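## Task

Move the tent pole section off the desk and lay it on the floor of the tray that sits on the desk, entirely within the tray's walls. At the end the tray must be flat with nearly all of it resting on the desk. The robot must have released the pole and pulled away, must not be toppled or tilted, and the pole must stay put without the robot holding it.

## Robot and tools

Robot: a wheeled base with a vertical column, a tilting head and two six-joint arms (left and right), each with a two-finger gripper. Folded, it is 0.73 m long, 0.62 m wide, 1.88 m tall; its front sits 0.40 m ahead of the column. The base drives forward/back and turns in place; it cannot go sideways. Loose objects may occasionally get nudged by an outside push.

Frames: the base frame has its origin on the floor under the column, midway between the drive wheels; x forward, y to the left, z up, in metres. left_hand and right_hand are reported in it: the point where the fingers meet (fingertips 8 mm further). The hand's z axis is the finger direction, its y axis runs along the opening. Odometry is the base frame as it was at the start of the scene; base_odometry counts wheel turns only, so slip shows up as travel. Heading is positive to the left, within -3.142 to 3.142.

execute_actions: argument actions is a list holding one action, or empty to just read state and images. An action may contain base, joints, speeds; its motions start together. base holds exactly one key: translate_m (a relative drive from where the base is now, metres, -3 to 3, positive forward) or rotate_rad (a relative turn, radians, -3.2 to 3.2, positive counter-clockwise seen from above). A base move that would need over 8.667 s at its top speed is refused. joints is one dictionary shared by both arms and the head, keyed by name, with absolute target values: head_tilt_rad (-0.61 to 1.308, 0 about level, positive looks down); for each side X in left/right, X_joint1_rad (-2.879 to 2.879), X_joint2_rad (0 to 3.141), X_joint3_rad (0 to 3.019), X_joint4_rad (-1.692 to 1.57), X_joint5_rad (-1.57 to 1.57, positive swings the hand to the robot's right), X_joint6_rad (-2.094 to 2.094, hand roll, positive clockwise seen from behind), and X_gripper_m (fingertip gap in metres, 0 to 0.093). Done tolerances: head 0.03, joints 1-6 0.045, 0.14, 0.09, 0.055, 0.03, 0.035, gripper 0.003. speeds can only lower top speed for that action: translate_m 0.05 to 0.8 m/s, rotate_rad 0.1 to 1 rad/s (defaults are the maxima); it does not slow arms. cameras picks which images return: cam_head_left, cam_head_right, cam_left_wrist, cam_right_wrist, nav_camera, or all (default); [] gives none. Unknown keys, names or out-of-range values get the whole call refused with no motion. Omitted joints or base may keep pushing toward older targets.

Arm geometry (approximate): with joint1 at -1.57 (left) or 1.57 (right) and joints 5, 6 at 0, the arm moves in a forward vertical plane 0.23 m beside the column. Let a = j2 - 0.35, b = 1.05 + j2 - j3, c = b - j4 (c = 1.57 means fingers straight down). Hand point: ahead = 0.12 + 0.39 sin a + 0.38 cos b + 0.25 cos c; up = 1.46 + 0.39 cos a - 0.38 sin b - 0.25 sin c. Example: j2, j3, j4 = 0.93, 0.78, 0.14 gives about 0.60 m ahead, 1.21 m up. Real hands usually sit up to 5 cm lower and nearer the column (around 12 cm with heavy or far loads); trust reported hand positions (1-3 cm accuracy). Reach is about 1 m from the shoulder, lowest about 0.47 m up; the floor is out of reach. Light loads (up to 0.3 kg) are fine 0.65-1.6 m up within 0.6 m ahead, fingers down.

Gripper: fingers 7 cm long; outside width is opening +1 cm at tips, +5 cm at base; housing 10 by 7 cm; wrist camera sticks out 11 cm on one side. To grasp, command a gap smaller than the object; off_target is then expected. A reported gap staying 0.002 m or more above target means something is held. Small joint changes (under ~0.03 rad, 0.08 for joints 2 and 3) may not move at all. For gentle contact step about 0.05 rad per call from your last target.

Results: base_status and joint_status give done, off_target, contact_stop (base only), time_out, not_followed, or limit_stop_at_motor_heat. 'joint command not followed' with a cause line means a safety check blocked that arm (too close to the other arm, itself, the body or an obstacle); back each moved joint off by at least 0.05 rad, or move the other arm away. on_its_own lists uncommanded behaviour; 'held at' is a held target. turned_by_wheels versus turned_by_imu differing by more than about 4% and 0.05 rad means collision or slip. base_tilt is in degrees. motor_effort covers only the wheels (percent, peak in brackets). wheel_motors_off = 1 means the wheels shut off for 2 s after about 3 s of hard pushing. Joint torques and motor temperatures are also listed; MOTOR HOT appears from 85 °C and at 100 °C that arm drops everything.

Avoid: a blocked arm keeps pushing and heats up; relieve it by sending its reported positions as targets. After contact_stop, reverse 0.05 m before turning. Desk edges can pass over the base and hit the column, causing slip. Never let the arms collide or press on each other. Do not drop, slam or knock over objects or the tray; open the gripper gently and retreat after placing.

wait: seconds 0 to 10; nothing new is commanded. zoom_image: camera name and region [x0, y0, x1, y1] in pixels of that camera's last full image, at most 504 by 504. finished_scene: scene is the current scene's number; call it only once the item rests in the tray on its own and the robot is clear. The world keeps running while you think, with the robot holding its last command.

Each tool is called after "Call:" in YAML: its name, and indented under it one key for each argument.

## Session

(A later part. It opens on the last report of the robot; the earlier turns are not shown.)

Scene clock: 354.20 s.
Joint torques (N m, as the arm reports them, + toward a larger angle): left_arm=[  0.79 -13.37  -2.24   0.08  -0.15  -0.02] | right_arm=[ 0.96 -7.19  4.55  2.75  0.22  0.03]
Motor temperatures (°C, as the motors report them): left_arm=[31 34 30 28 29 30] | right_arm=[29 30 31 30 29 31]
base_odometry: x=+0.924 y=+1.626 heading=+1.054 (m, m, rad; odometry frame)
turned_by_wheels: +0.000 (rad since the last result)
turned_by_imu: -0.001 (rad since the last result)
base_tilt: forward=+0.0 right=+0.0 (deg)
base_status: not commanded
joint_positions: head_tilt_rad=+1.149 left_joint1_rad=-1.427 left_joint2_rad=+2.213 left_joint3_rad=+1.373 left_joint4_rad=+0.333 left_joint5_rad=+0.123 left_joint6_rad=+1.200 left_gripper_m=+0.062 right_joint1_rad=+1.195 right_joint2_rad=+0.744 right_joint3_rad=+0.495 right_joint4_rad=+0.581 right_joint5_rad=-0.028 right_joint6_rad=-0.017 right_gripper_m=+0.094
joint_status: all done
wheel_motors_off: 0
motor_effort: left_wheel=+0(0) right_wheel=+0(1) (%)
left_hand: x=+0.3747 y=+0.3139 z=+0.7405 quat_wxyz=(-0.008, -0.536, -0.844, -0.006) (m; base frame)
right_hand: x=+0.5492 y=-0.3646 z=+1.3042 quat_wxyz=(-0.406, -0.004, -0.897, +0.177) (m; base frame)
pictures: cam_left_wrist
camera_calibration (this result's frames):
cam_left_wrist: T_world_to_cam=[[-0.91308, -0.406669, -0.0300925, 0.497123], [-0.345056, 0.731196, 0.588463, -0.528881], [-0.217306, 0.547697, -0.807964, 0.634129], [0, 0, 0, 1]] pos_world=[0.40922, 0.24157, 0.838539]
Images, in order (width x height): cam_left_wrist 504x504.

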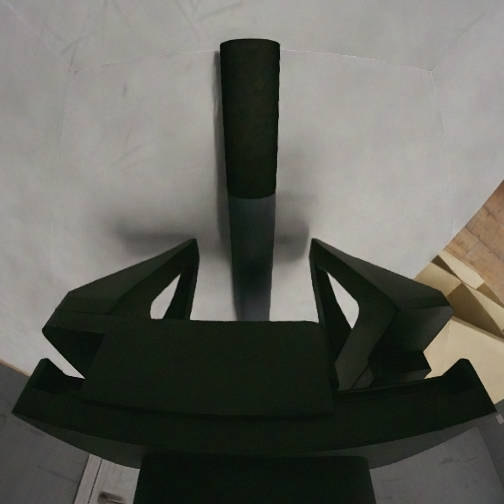

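Call:
execute_actions:
  actions:
    - {"joints": {"left_gripper_m": 0.005}}
  cameras: ["cam_head_left", "cam_left_wrist"]

Scene clock: 359.40 s.
Joint torques (N m, as the arm reports them, + toward a larger angle): left_arm=[  0.84 -13.47  -2.32   0.17  -0.15  -0.04] | right_arm=[ 1.12 -6.87  4.68  2.84  0.22  0.05]
Motor temperatures (°C, as the motors report them): left_arm=[31 34 30 28 29 30] | right_arm=[29 30 31 30 29 31]
base_odometry: x=+0.924 y=+1.626 heading=+1.054 (m, m, rad; odometry frame)
turned_by_wheels: +0.000 (rad since the last result)
turned_by_imu: -0.001 (rad since the last result)
base_tilt: forward=+0.0 right=+0.0 (deg)
base_status: not commanded
joint_positions: head_tilt_rad=+1.149 left_joint1_rad=-1.427 left_joint2_rad=+2.213 left_joint3_rad=+1.373 left_joint4_rad=+0.333 left_joint5_rad=+0.123 left_joint6_rad=+1.200 left_gripper_m=+0.021 right_joint1_rad=+1.195 right_joint2_rad=+0.744 right_joint3_rad=+0.495 right_joint4_rad=+0.581 right_joint5_rad=-0.028 right_joint6_rad=-0.017 right_gripper_m=+0.094
joint_status: left_gripper_m off_target (ended at +0.021, target +0.005)
wheel_motors_off: 0
motor_effort: left_wheel=+2(0) right_wheel=-1(0) (%)
left_hand: x=+0.3746 y=+0.3139 z=+0.7405 quat_wxyz=(-0.008, -0.536, -0.844, -0.006) (m; base frame)
right_hand: x=+0.5492 y=-0.3646 z=+1.3042 quat_wxyz=(-0.406, -0.004, -0.897, +0.177) (m; base frame)
pictures: cam_head_left, cam_left_wrist
camera_calibration (this result's frames):
cam_head_left: T_world_to_cam=[[0.0173557, -0.996246, -0.0848066, 0.156307], [-0.904231, 0.0205578, -0.426548, 0.699338], [0.426691, 0.0840878, -0.90048, 1.28266], [0, 0, 0, 1]] pos_world=[0.0823498, 0.0334868, 1.46657]
cam_left_wrist: T_world_to_cam=[[-0.913069, -0.406709, -0.0298672, 0.4969], [-0.344858, 0.730969, 0.588861, -0.529253], [-0.217663, 0.547971, -0.807682, 0.633913], [0, 0, 0, 1]] pos_world=[0.409166, 0.241596, 0.838498]
Images, in order (width x height): cam_head_left 896x504, cam_left_wrist 504x504.

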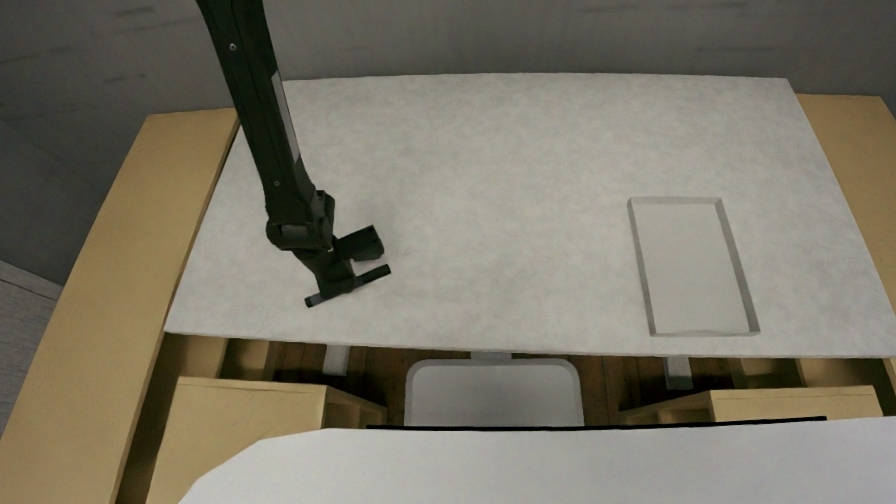

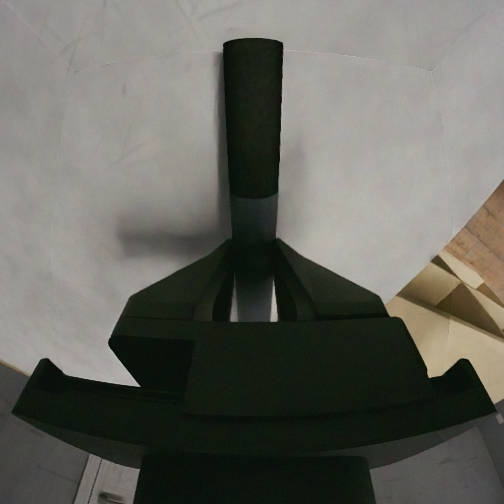

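Call:
execute_actions:
  actions:
    - {"joints": {"left_joint2_rad": 2.05, "left_joint6_rad": 0.8, "right_joint1_rad": 0.95, "right_joint4_rad": 0.95}}
  cameras: ["cam_head_left", "cam_left_wrist"]

Scene clock: 480.63 s.
Joint torques (N m, as the arm reports them, + toward a larger angle): left_arm=[  0.72 -15.8   -0.76   0.43  -0.17  -0.07] | right_arm=[ 0.57 -6.31  4.92  2.98  0.38  0.06]
Motor temperatures (°C, as the motors report them): left_arm=[31 34 30 28 29 30] | right_arm=[29 30 31 31 29 31]
base_odometry: x=+0.924 y=+1.626 heading=+1.054 (m, m, rad; odometry frame)
turned_by_wheels: +0.000 (rad since the last result)
turned_by_imu: -0.002 (rad since the last result)
base_tilt: forward=+0.1 right=+0.0 (deg)
base_status: not commanded
joint_positions: head_tilt_rad=+1.149 left_joint1_rad=-1.427 left_joint2_rad=+2.039 left_joint3_rad=+1.375 left_joint4_rad=+0.330 left_joint5_rad=+0.123 left_joint6_rad=+0.808 left_gripper_m=+0.021 right_joint1_rad=+0.944 right_joint2_rad=+0.744 right_joint3_rad=+0.495 right_joint4_rad=+0.928 right_joint5_rad=-0.028 right_joint6_rad=-0.017 right_gripper_m=+0.094
joint_status: all done
wheel_motors_off: 0
motor_effort: left_wheel=+1(2) right_wheel=-1(1) (%)
left_hand: x=+0.4957 y=+0.3158 z=+0.7952 quat_wxyz=(-0.087, -0.369, -0.924, -0.041) (m; base frame)
right_hand: x=+0.5739 y=-0.4272 z=+1.4103 quat_wxyz=(-0.535, +0.038, -0.788, +0.301) (m; base frame)
pictures: cam_head_left, cam_left_wrist
camera_calibration (this result's frames):
cam_head_left: T_world_to_cam=[[0.0173557, -0.996246, -0.0848066, 0.156307], [-0.904231, 0.0205578, -0.426548, 0.699338], [0.426691, 0.0840878, -0.90048, 1.28266], [0, 0, 0, 1]] pos_world=[0.0823498, 0.0334868, 1.46657]
cam_left_wrist: T_world_to_cam=[[-0.688313, -0.709054, -0.153194, 0.692048], [-0.67896, 0.555348, 0.48021, -0.213589], [-0.255419, 0.434548, -0.863672, 0.802429], [0, 0, 0, 1]] pos_world=[0.536282, 0.260621, 0.901621]
Images, in order (width x height): cam_head_left 896x504, cam_left_wrist 504x504.

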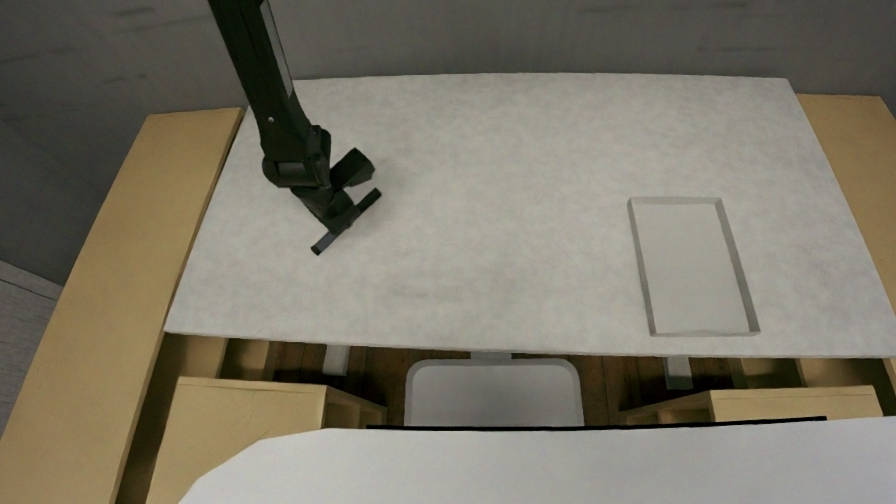

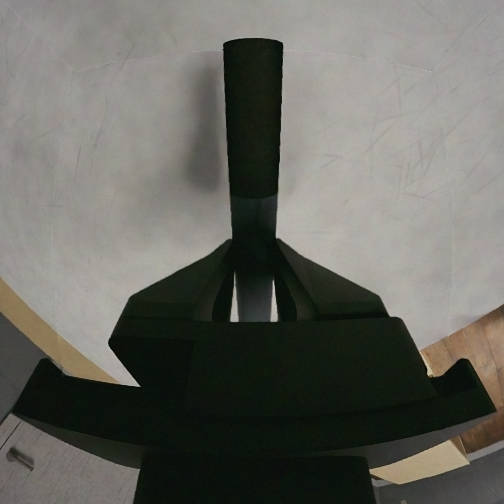

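Call:
execute_actions:
  actions:
    - {"joints": {"left_joint1_rad": -2.335, "left_joint3_rad": 1.70, "left_joint4_rad": -0.12, "left_joint5_rad": -0.43, "left_joint6_rad": -0.15}}
  cameras: ["cam_head_left", "cam_head_right", "cam_left_wrist"]

Scene clock: 491.27 s.
Joint torques (N m, as the arm reports them, + toward a larger angle): left_arm=[-12.25 -18.58   2.24   0.15  -0.04  -0.05] | right_arm=[ 0.19 -5.87  4.89  3.05  0.38  0.04]
Motor temperatures (°C, as the motors report them): left_arm=[31 34 30 28 29 30] | right_arm=[29 30 31 31 29 31]
base_odometry: x=+0.924 y=+1.626 heading=+1.054 (m, m, rad; odometry frame)
turned_by_wheels: +0.000 (rad since the last result)
turned_by_imu: -0.002 (rad since the last result)
base_tilt: forward=+0.0 right=+0.0 (deg)
base_status: not commanded
joint_positions: head_tilt_rad=+1.149 left_joint1_rad=-2.339 left_joint2_rad=+2.053 left_joint3_rad=+1.706 left_joint4_rad=-0.108 left_joint5_rad=-0.427 left_joint6_rad=-0.141 left_gripper_m=+0.021 right_joint1_rad=+0.944 right_joint2_rad=+0.744 right_joint3_rad=+0.495 right_joint4_rad=+0.928 right_joint5_rad=-0.028 right_joint6_rad=-0.017 right_gripper_m=+0.094
joint_status: all done
wheel_motors_off: 0
motor_effort: left_wheel=-2(2) right_wheel=+0(3) (%)
left_hand: x=+0.4968 y=-0.2967 z=+0.9559 quat_wxyz=(-0.059, -0.096, -0.985, +0.131) (m; base frame)
right_hand: x=+0.5739 y=-0.4272 z=+1.4103 quat_wxyz=(-0.535, +0.038, -0.788, +0.301) (m; base frame)
pictures: cam_head_left, cam_head_right, cam_left_wrist
camera_calibration (this result's frames):
cam_head_left: T_world_to_cam=[[0.0173556, -0.996246, -0.0848066, 0.156307], [-0.904231, 0.0205578, -0.426548, 0.699338], [0.426691, 0.0840878, -0.90048, 1.28266], [0, 0, 0, 1]] pos_world=[0.0823498, 0.0334868, 1.46657]
cam_head_right: T_world_to_cam=[[0.0221471, -0.996837, -0.0763211, 0.0923022], [-0.904121, 0.0126122, -0.427091, 0.700761], [0.426703, 0.0784623, -0.900982, 1.28006], [0, 0, 0, 1]] pos_world=[0.0853234, -0.0172644, 1.45964]
cam_left_wrist: T_world_to_cam=[[-0.225019, -0.945734, 0.234423, -0.38783], [-0.83603, 0.310969, 0.452053, 0.0826441], [-0.50042, -0.0942642, -0.860636, 1.16961], [0, 0, 0, 1]] pos_world=[0.567121, -0.282231, 1.06017]
Images, in order (width x height): cam_head_left 896x504, cam_head_right 896x504, cam_left_wrist 504x504.

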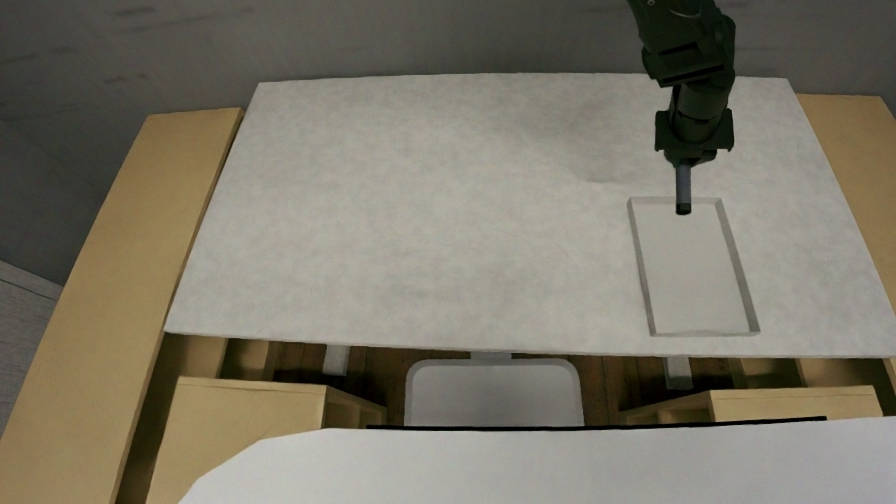

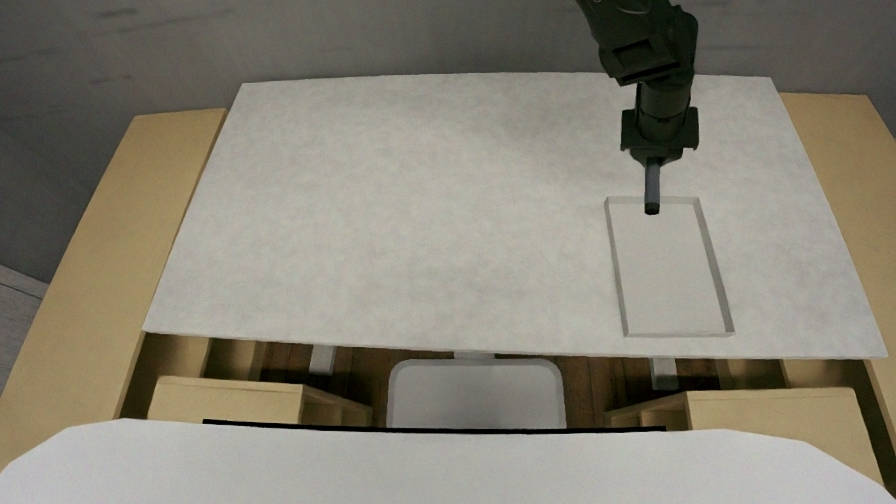

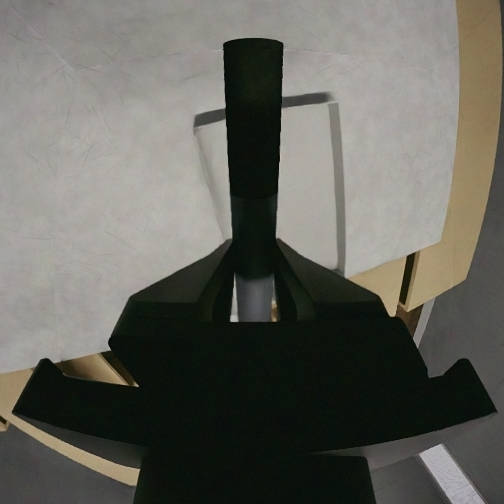

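Call:
zoom_image:
  camera: "cam_left_wrist"
  region: [170, 70, 380, 300]

Region (170, 70, 380, 300) of cam_left_wrist's 504x504 image, scaled by 2.191, with more detail than that image has; it fills the left 460 columns of this view, and the rest is white.

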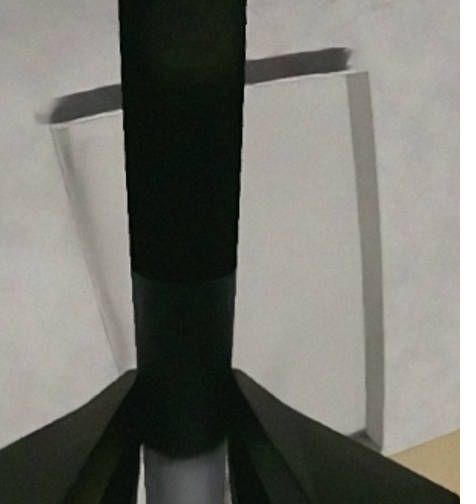

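Call:
execute_actions:
  actions:
    - {"joints": {"left_joint2_rad": 2.572, "left_joint3_rad": 2.328, "left_joint4_rad": -0.285, "left_joint5_rad": -0.383, "left_joint6_rad": -0.475}}
  cameras: ["cam_head_left", "cam_head_right", "cam_left_wrist"]

Scene clock: 568.10 s.
Joint torques (N m, as the arm reports them, + toward a larger angle): left_arm=[-15.58 -17.44   4.12   0.46   0.24  -0.04] | right_arm=[ 0.36 -6.12  4.98  2.98  0.38  0.05]
Motor temperatures (°C, as the motors report them): left_arm=[34 35 30 28 29 30] | right_arm=[29 30 32 31 29 31]
base_odometry: x=+0.924 y=+1.626 heading=+1.054 (m, m, rad; odometry frame)
turned_by_wheels: +0.000 (rad since the last result)
turned_by_imu: -0.002 (rad since the last result)
base_tilt: forward=+0.0 right=+0.0 (deg)
base_status: not commanded
joint_positions: head_tilt_rad=+1.149 left_joint1_rad=-2.339 left_joint2_rad=+2.571 left_joint3_rad=+2.315 left_joint4_rad=-0.280 left_joint5_rad=-0.387 left_joint6_rad=-0.466 left_gripper_m=+0.021 right_joint1_rad=+0.944 right_joint2_rad=+0.744 right_joint3_rad=+0.495 right_joint4_rad=+0.928 right_joint5_rad=-0.028 right_joint6_rad=-0.017 right_gripper_m=+0.094
joint_status: all done
wheel_motors_off: 0
motor_effort: left_wheel=-1(0) right_wheel=-1(0) (%)
left_hand: x=+0.4163 y=-0.3870 z=+0.8122 quat_wxyz=(+0.002, +0.042, -0.989, +0.143) (m; base frame)
right_hand: x=+0.5739 y=-0.4272 z=+1.4103 quat_wxyz=(-0.535, +0.038, -0.788, +0.301) (m; base frame)
pictures: cam_head_left, cam_head_right, cam_left_wrist
camera_calibration (this result's frames):
cam_head_left: T_world_to_cam=[[0.0173556, -0.996246, -0.0848066, 0.156307], [-0.904231, 0.0205578, -0.426548, 0.699338], [0.42669, 0.0840878, -0.90048, 1.28266], [0, 0, 0, 1]] pos_world=[0.0823498, 0.0334868, 1.46657]
cam_head_right: T_world_to_cam=[[0.0221471, -0.996837, -0.0763211, 0.0923022], [-0.904121, 0.0126122, -0.427091, 0.700761], [0.426703, 0.0784623, -0.900982, 1.28006], [0, 0, 0, 1]] pos_world=[0.0853234, -0.0172644, 1.45964]
cam_left_wrist: T_world_to_cam=[[0.0636079, -0.960093, 0.27235, -0.614195], [-0.806751, 0.111176, 0.580339, -0.0853533], [-0.587458, -0.256633, -0.767484, 0.894898], [0, 0, 0, 1]] pos_world=[0.495924, -0.350535, 0.90363]
Images, in order (width x height): cam_head_left 896x504, cam_head_right 896x504, cam_left_wrist 504x504.

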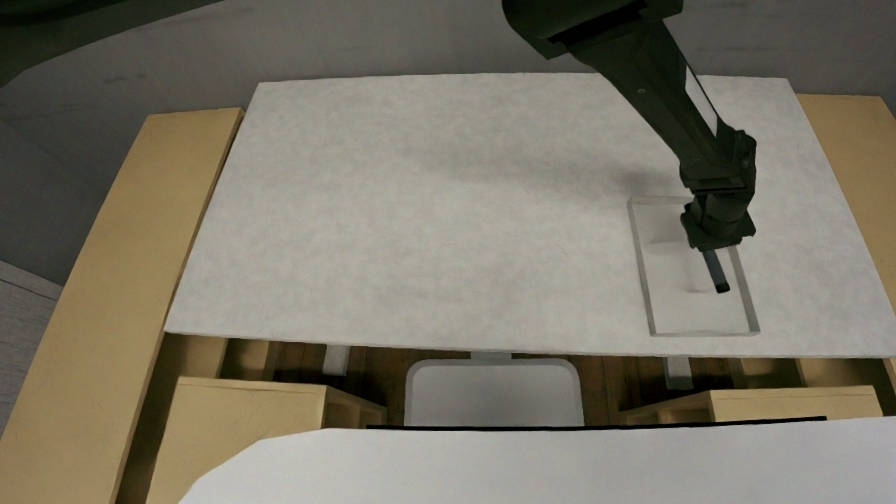

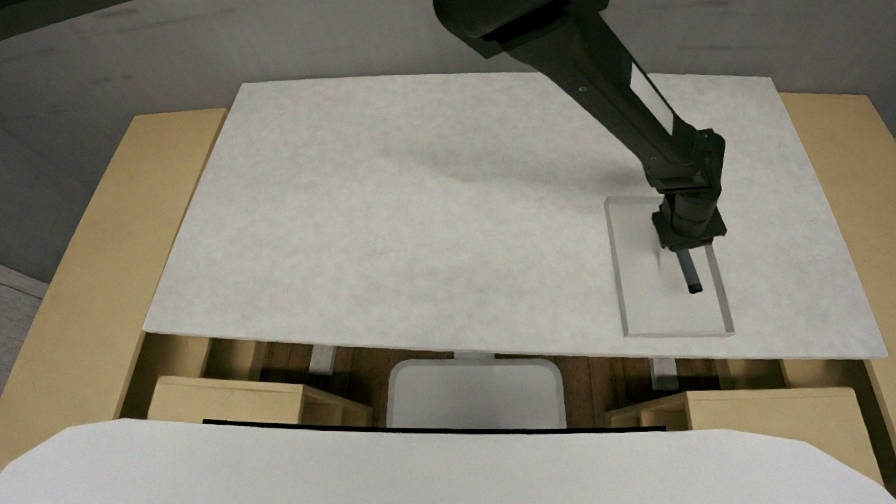

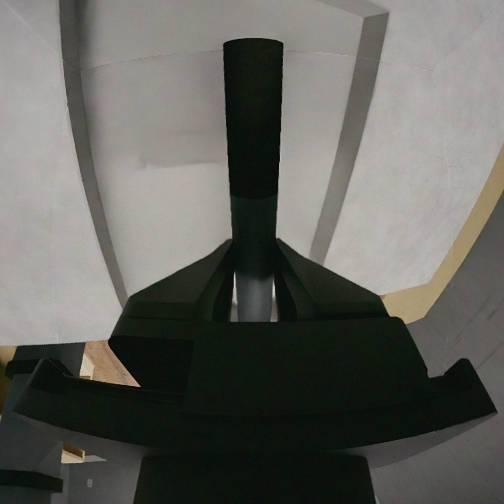

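Call:
zoom_image:
  camera: "cam_left_wrist"
  region: [40, 0, 420, 320]

Region (40, 0, 420, 320) of cam_left_wrist's 504x504 image, scaled by 1.326, with more detail than that image has; it fills the top 424 rows of this view, and the rest is white.

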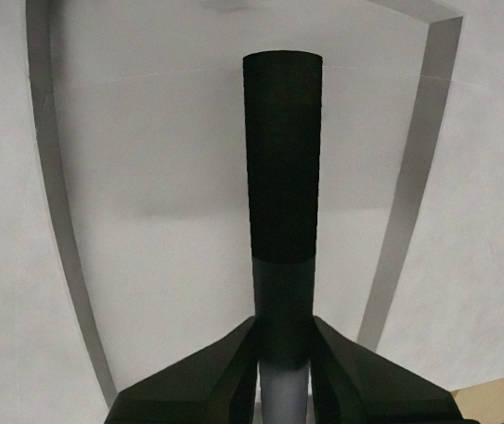

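Call:
zoom_image:
  camera: "cam_left_wrist"
  region: [50, 100, 150, 200]

Call:
zoom_image:
  camera: "cam_left_wrist"
  region: [300, 100, 400, 200]

Call:
zoom_image:
  camera: "cam_head_left"
  region: [610, 180, 790, 360]

Region (50, 100, 150, 200) of cam_left_wrist's 504x504 image, scaled by 5.040, with more detail than that image has.

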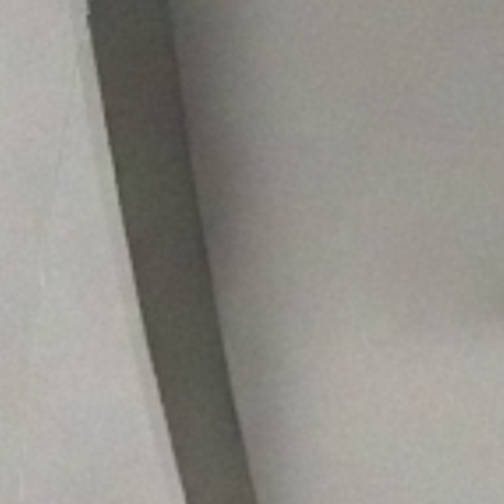

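Region (300, 100, 400, 200) of cam_left_wrist's 504x504 image, scaled by 5.040, with more detail than that image has.

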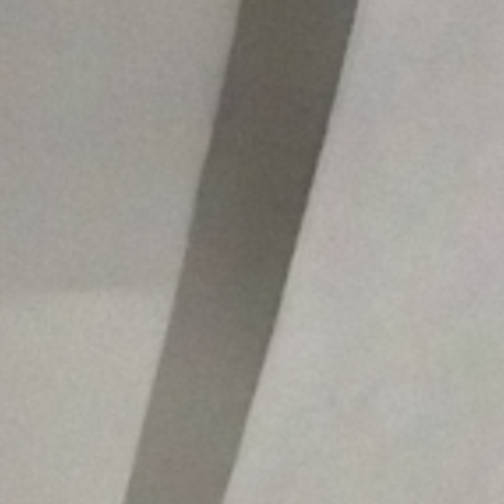

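Region (610, 180, 790, 360) of cam_head_left's 896x504 image, scaled by 2.800, with more detail than that image has.

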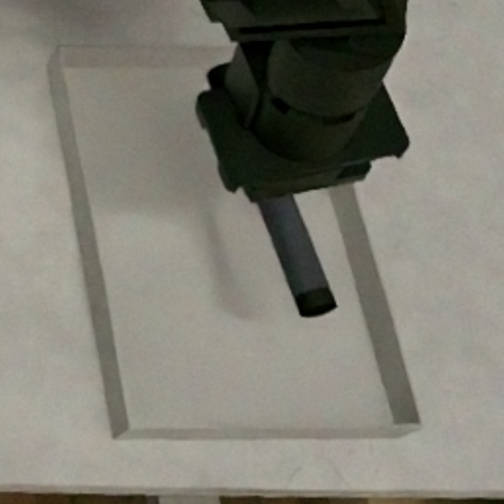

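Call:
execute_actions:
  actions:
    - {"joints": {"left_joint1_rad": -2.27, "left_joint2_rad": 2.705, "left_joint3_rad": 2.452, "left_joint4_rad": -0.245}}
  cameras: ["cam_head_left", "cam_left_wrist"]

Scene clock: 651.10 s.
Joint torques (N m, as the arm reports them, + toward a larger angle): left_arm=[-14.94 -16.77   3.77   0.84   0.14  -0.05] | right_arm=[ 0.75 -5.84  4.82  2.95  0.37  0.07]
Motor temperatures (°C, as the motors report them): left_arm=[36 36 31 28 29 30] | right_arm=[29 30 32 31 30 31]
base_odometry: x=+0.924 y=+1.626 heading=+1.054 (m, m, rad; odometry frame)
turned_by_wheels: +0.000 (rad since the last result)
turned_by_imu: -0.001 (rad since the last result)
base_tilt: forward=+0.0 right=+0.1 (deg)
base_status: not commanded
joint_positions: head_tilt_rad=+1.149 left_joint1_rad=-2.272 left_joint2_rad=+2.712 left_joint3_rad=+2.442 left_joint4_rad=-0.254 left_joint5_rad=-0.386 left_joint6_rad=-0.466 left_gripper_m=+0.021 right_joint1_rad=+0.944 right_joint2_rad=+0.744 right_joint3_rad=+0.495 right_joint4_rad=+0.928 right_joint5_rad=-0.028 right_joint6_rad=-0.017 right_gripper_m=+0.094
joint_status: all done
wheel_motors_off: 0
motor_effort: left_wheel=-1(1) right_wheel=+0(0) (%)
left_hand: x=+0.3961 y=-0.3485 z=+0.7400 quat_wxyz=(-0.006, +0.062, -0.991, +0.117) (m; base frame)
right_hand: x=+0.5739 y=-0.4272 z=+1.4103 quat_wxyz=(-0.535, +0.038, -0.788, +0.301) (m; base frame)
pictures: cam_head_left, cam_left_wrist
camera_calibration (this result's frames):
cam_head_left: T_world_to_cam=[[0.0173556, -0.996246, -0.0848066, 0.156307], [-0.904231, 0.0205578, -0.426548, 0.699338], [0.426691, 0.0840878, -0.90048, 1.28266], [0, 0, 0, 1]] pos_world=[0.0823498, 0.0334868, 1.46657]
cam_left_wrist: T_world_to_cam=[[0.101096, -0.969823, 0.221865, -0.537122], [-0.815452, 0.0469762, 0.576915, -0.0804434], [-0.569928, -0.239244, -0.786095, 0.850334], [0, 0, 0, 1]] pos_world=[0.473332, -0.313697, 0.834021]
Images, in order (width x height): cam_head_left 896x504, cam_left_wrist 504x504.

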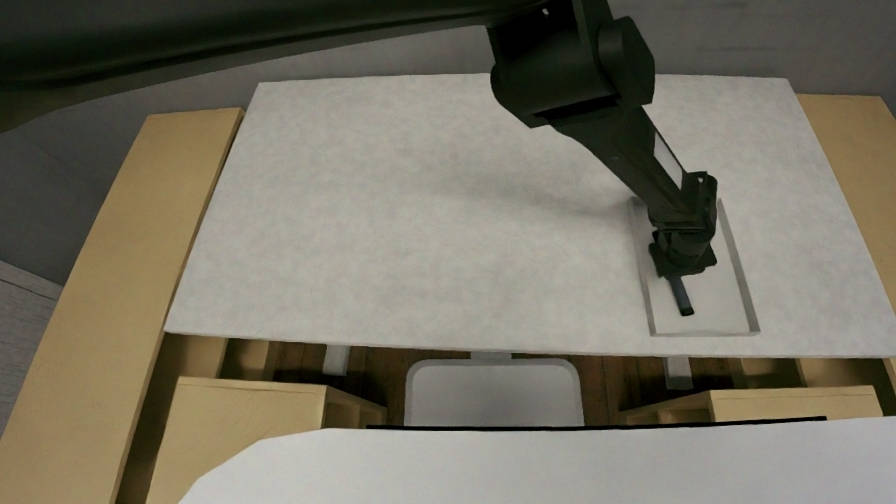

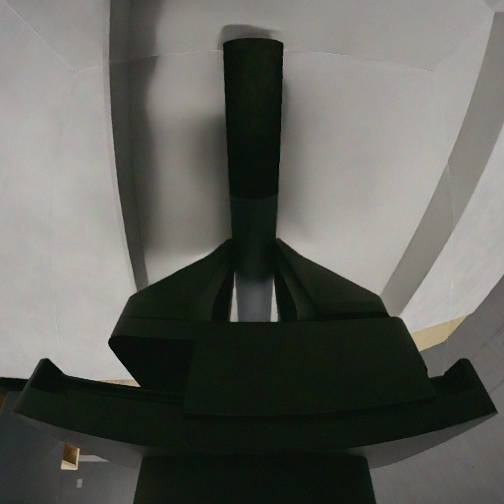

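Call:
zoom_image:
  camera: "cam_left_wrist"
  region: [90, 150, 190, 250]

Call:
zoom_image:
  camera: "cam_left_wrist"
  region: [390, 150, 490, 250]

Call:
zoom_image:
  camera: "cam_head_left"
  region: [620, 220, 770, 350]

Region (90, 150, 190, 250) of cam_left_wrist's 504x504 image, scaled by 5.040, with more detail than that image has.

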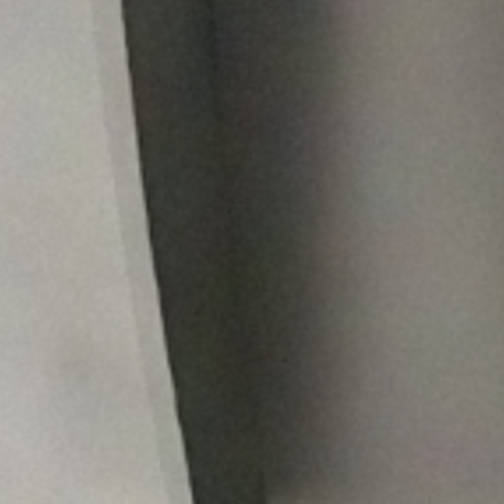

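Region (390, 150, 490, 250) of cam_left_wrist's 504x504 image, scaled by 5.040, with more detail than that image has.

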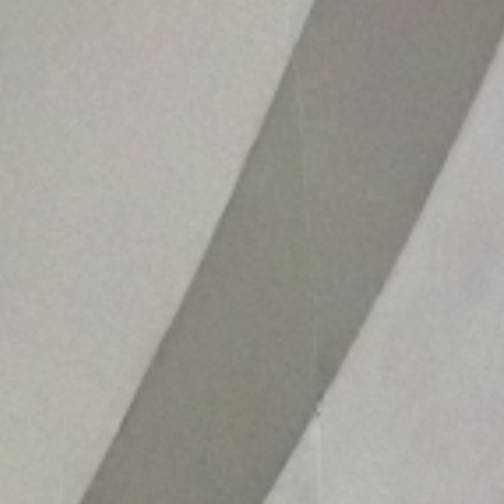

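Region (620, 220, 770, 350) of cam_head_left's 896x504 image, scaled by 3.360, with more detail than that image has; it fills the top 437 rows of this view, and the rest is white.

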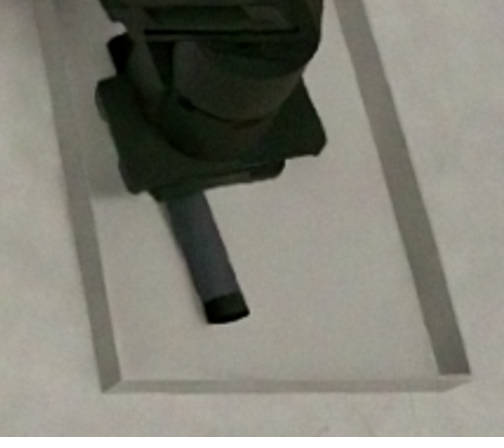

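Call:
execute_actions:
  actions:
    - {"joints": {"left_gripper_m": 0.045}}
  cameras: ["cam_head_left", "cam_left_wrist"]

Scene clock: 666.80 s.
Joint torques (N m, as the arm reports them, + toward a larger angle): left_arm=[-14.61 -16.65   3.72   0.82   0.15  -0.05] | right_arm=[ 0.86 -6.    4.87  2.95  0.4   0.07]
Motor temperatures (°C, as the motors report them): left_arm=[36 36 31 28 29 30] | right_arm=[29 30 32 31 30 31]
base_odometry: x=+0.924 y=+1.626 heading=+1.054 (m, m, rad; odometry frame)
turned_by_wheels: +0.000 (rad since the last result)
turned_by_imu: -0.001 (rad since the last result)
base_tilt: forward=+0.0 right=+0.0 (deg)
base_status: not commanded
joint_positions: head_tilt_rad=+1.149 left_joint1_rad=-2.272 left_joint2_rad=+2.712 left_joint3_rad=+2.442 left_joint4_rad=-0.254 left_joint5_rad=-0.386 left_joint6_rad=-0.466 left_gripper_m=+0.045 right_joint1_rad=+0.944 right_joint2_rad=+0.744 right_joint3_rad=+0.495 right_joint4_rad=+0.928 right_joint5_rad=-0.028 right_joint6_rad=-0.017 right_gripper_m=+0.094
joint_status: all done
wheel_motors_off: 0
motor_effort: left_wheel=-1(0) right_wheel=-1(0) (%)
left_hand: x=+0.3961 y=-0.3485 z=+0.7400 quat_wxyz=(-0.006, +0.062, -0.991, +0.117) (m; base frame)
right_hand: x=+0.5739 y=-0.4272 z=+1.4103 quat_wxyz=(-0.535, +0.038, -0.788, +0.301) (m; base frame)
pictures: cam_head_left, cam_left_wrist
camera_calibration (this result's frames):
cam_head_left: T_world_to_cam=[[0.0173557, -0.996246, -0.0848066, 0.156307], [-0.904231, 0.0205578, -0.426548, 0.699338], [0.426691, 0.0840878, -0.90048, 1.28266], [0, 0, 0, 1]] pos_world=[0.0823498, 0.0334868, 1.46657]
cam_left_wrist: T_world_to_cam=[[0.101096, -0.969823, 0.221865, -0.537122], [-0.815452, 0.0469762, 0.576915, -0.0804434], [-0.569928, -0.239244, -0.786095, 0.850334], [0, 0, 0, 1]] pos_world=[0.473332, -0.313697, 0.834021]
Images, in order (width x height): cam_head_left 896x504, cam_left_wrist 504x504.

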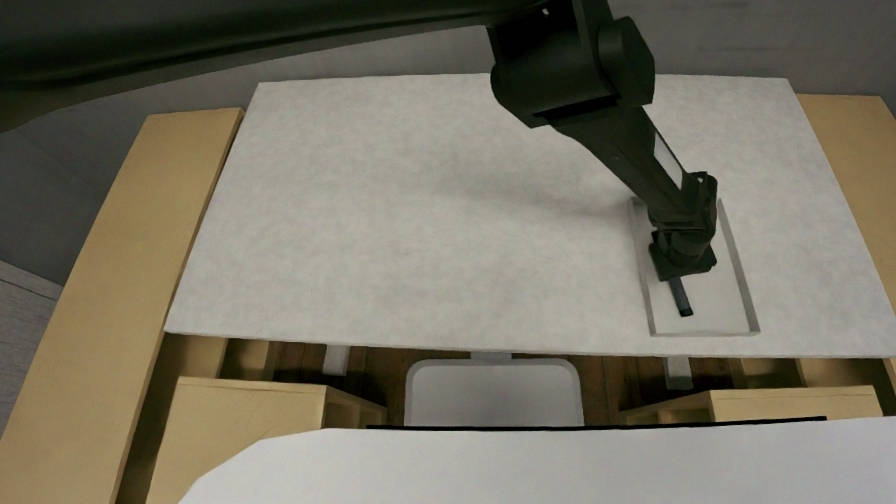

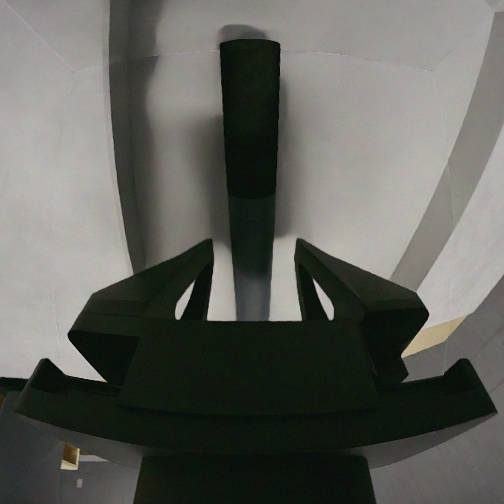

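Call:
execute_actions:
  actions:
    - {"base": {"translate_m": -0.2}, "joints": {"left_joint2_rad": 2.05, "left_joint3_rad": 1.82}}
  cameras: ["cam_head_left", "cam_head_right", "cam_left_wrist"]

Scene clock: 685.93 s.
Joint torques (N m, as the arm reports them, + toward a larger angle): left_arm=[-12.1  -20.31   3.3    1.     0.16  -0.06] | right_arm=[ 0.29 -5.96  5.25  3.12  0.38  0.05]
Motor temperatures (°C, as the motors report them): left_arm=[37 36 31 28 29 30] | right_arm=[29 30 32 31 30 31]
base_odometry: x=+0.825 y=+1.452 heading=+1.053 (m, m, rad; odometry frame)
turned_by_wheels: -0.002 (rad since the last result)
turned_by_imu: -0.003 (rad since the last result)
base_tilt: forward=+0.0 right=+0.0 (deg)
base_status: done
joint_positions: head_tilt_rad=+1.150 left_joint1_rad=-2.272 left_joint2_rad=+2.049 left_joint3_rad=+1.819 left_joint4_rad=-0.254 left_joint5_rad=-0.386 left_joint6_rad=-0.466 left_gripper_m=+0.045 right_joint1_rad=+0.944 right_joint2_rad=+0.745 right_joint3_rad=+0.491 right_joint4_rad=+0.928 right_joint5_rad=-0.028 right_joint6_rad=-0.017 right_gripper_m=+0.094
joint_status: all done
wheel_motors_off: 0
motor_effort: left_wheel=-2(30) right_wheel=+2(34) (%)
left_hand: x=+0.5475 y=-0.2648 z=+0.9419 quat_wxyz=(-0.022, +0.071, -0.989, +0.124) (m; base frame)
right_hand: x=+0.5720 y=-0.4276 z=+1.4086 quat_wxyz=(-0.533, +0.038, -0.790, +0.301) (m; base frame)
pictures: cam_head_left, cam_head_right, cam_left_wrist
camera_calibration (this result's frames):
cam_head_left: T_world_to_cam=[[0.0173048, -0.996246, -0.084817, 0.156325], [-0.904487, 0.0205578, -0.426006, 0.698516], [0.426151, 0.0840878, -0.900736, 1.28308], [0, 0, 0, 1]] pos_world=[0.0823058, 0.0334868, 1.46655]
cam_head_right: T_world_to_cam=[[0.0221014, -0.996837, -0.0763344, 0.0923249], [-0.904377, 0.0126122, -0.426549, 0.699939], [0.426162, 0.0784623, -0.901238, 1.28048], [0, 0, 0, 1]] pos_world=[0.0852752, -0.0172644, 1.45962]
cam_left_wrist: T_world_to_cam=[[0.115699, -0.964345, 0.238019, -0.537804], [-0.833572, 0.0360461, 0.551233, -0.0461701], [-0.540158, -0.262183, -0.799681, 1.10582], [0, 0, 0, 1]] pos_world=[0.621055, -0.227037, 1.03776]
Images, in order (width x height): cam_head_left 896x504, cam_head_right 896x504, cam_left_wrist 504x504.

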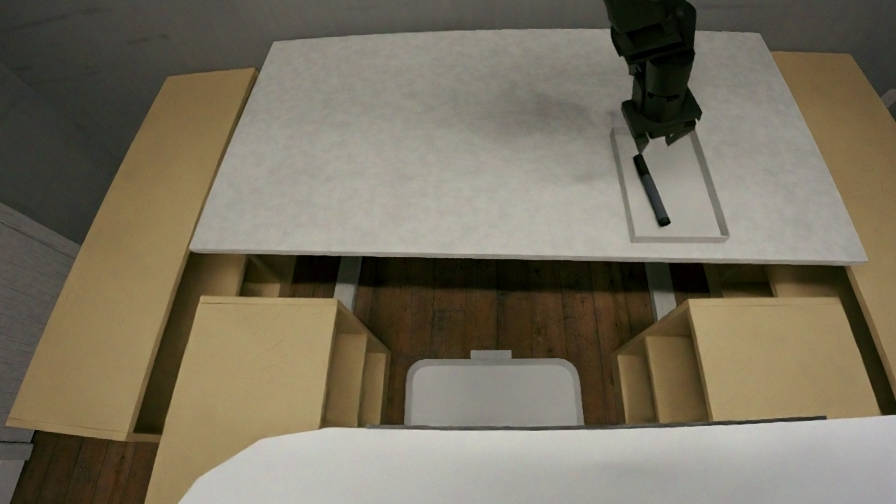

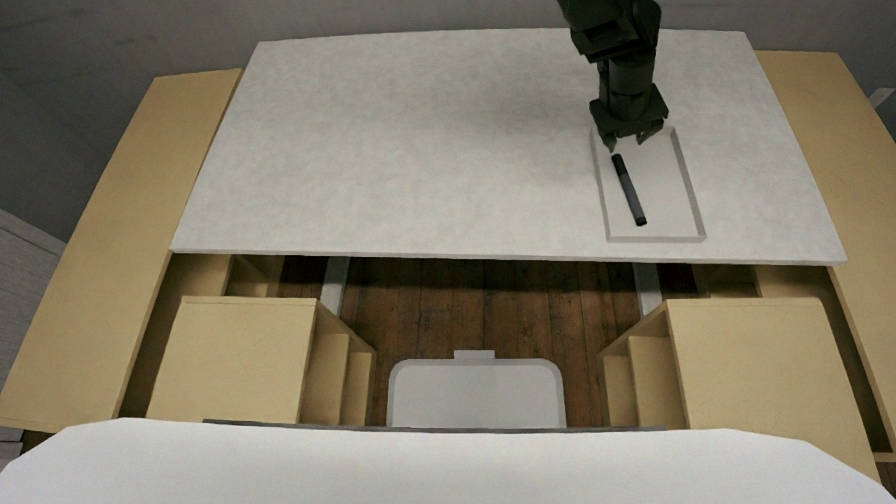

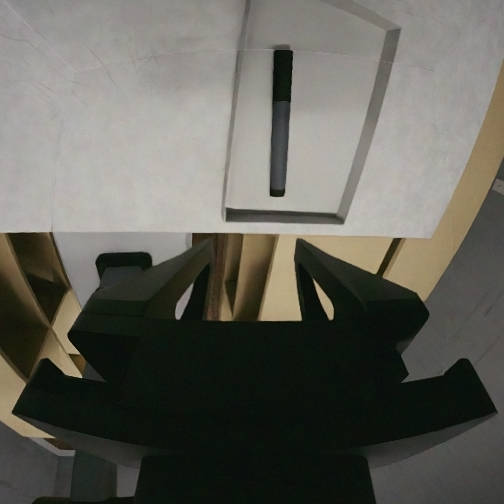

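Call:
execute_actions:
  actions:
    - {"joints": {"left_joint1_rad": -1.85, "left_joint2_rad": 1.7, "left_joint3_rad": 1.45}}
  cameras: ["cam_head_left"]

Scene clock: 696.37 s.
Joint torques (N m, as the arm reports them, + toward a larger angle): left_arm=[ -3.89 -19.96   2.53   0.76  -0.1   -0.04] | right_arm=[ 0.46 -5.88  5.17  3.04  0.35  0.06]
Motor temperatures (°C, as the motors report them): left_arm=[36 36 31 28 29 30] | right_arm=[29 30 32 31 30 31]
base_odometry: x=+0.825 y=+1.452 heading=+1.053 (m, m, rad; odometry frame)
turned_by_wheels: +0.000 (rad since the last result)
turned_by_imu: -0.002 (rad since the last result)
base_tilt: forward=+0.0 right=+0.0 (deg)
base_status: not commanded
joint_positions: head_tilt_rad=+1.150 left_joint1_rad=-1.853 left_joint2_rad=+1.682 left_joint3_rad=+1.454 left_joint4_rad=-0.253 left_joint5_rad=-0.386 left_joint6_rad=-0.469 left_gripper_m=+0.045 right_joint1_rad=+0.944 right_joint2_rad=+0.745 right_joint3_rad=+0.491 right_joint4_rad=+0.928 right_joint5_rad=-0.028 right_joint6_rad=-0.017 right_gripper_m=+0.094
joint_status: all done
wheel_motors_off: 0
motor_effort: left_wheel=-4(4) right_wheel=+3(6) (%)
left_hand: x=+0.6140 y=+0.0890 z=+0.9559 quat_wxyz=(-0.049, +0.170, -0.982, -0.059) (m; base frame)
right_hand: x=+0.5720 y=-0.4276 z=+1.4086 quat_wxyz=(-0.533, +0.038, -0.790, +0.301) (m; base frame)
pictures: cam_head_left
camera_calibration (this result's frames):
cam_head_left: T_world_to_cam=[[0.0173048, -0.996246, -0.084817, 0.156325], [-0.904487, 0.0205578, -0.426006, 0.698515], [0.42615, 0.0840878, -0.900736, 1.28308], [0, 0, 0, 1]] pos_world=[0.0823058, 0.0334868, 1.46655]
Images, in order (width x height): cam_head_left 896x504.

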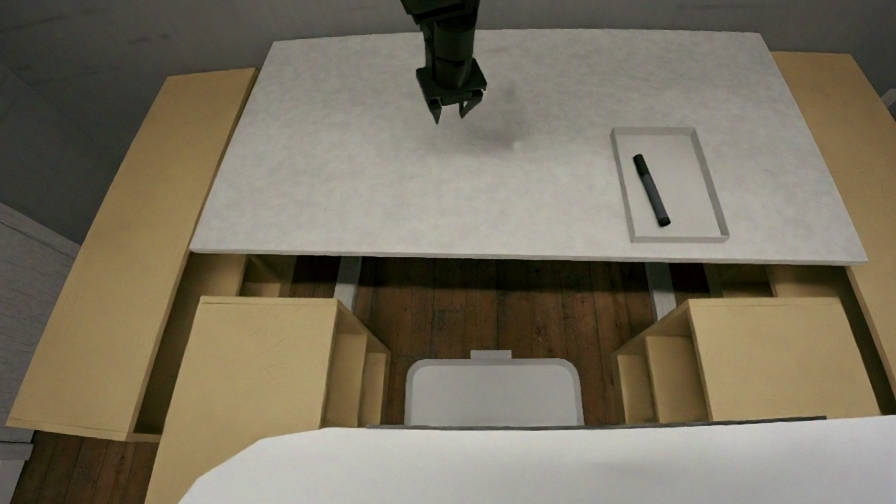

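The pole is lying inside the tray, the tray is flat on the desk, and the arm is clear.

Call:
finished_scene:
  scene: 2

The scene is finished: the task was done.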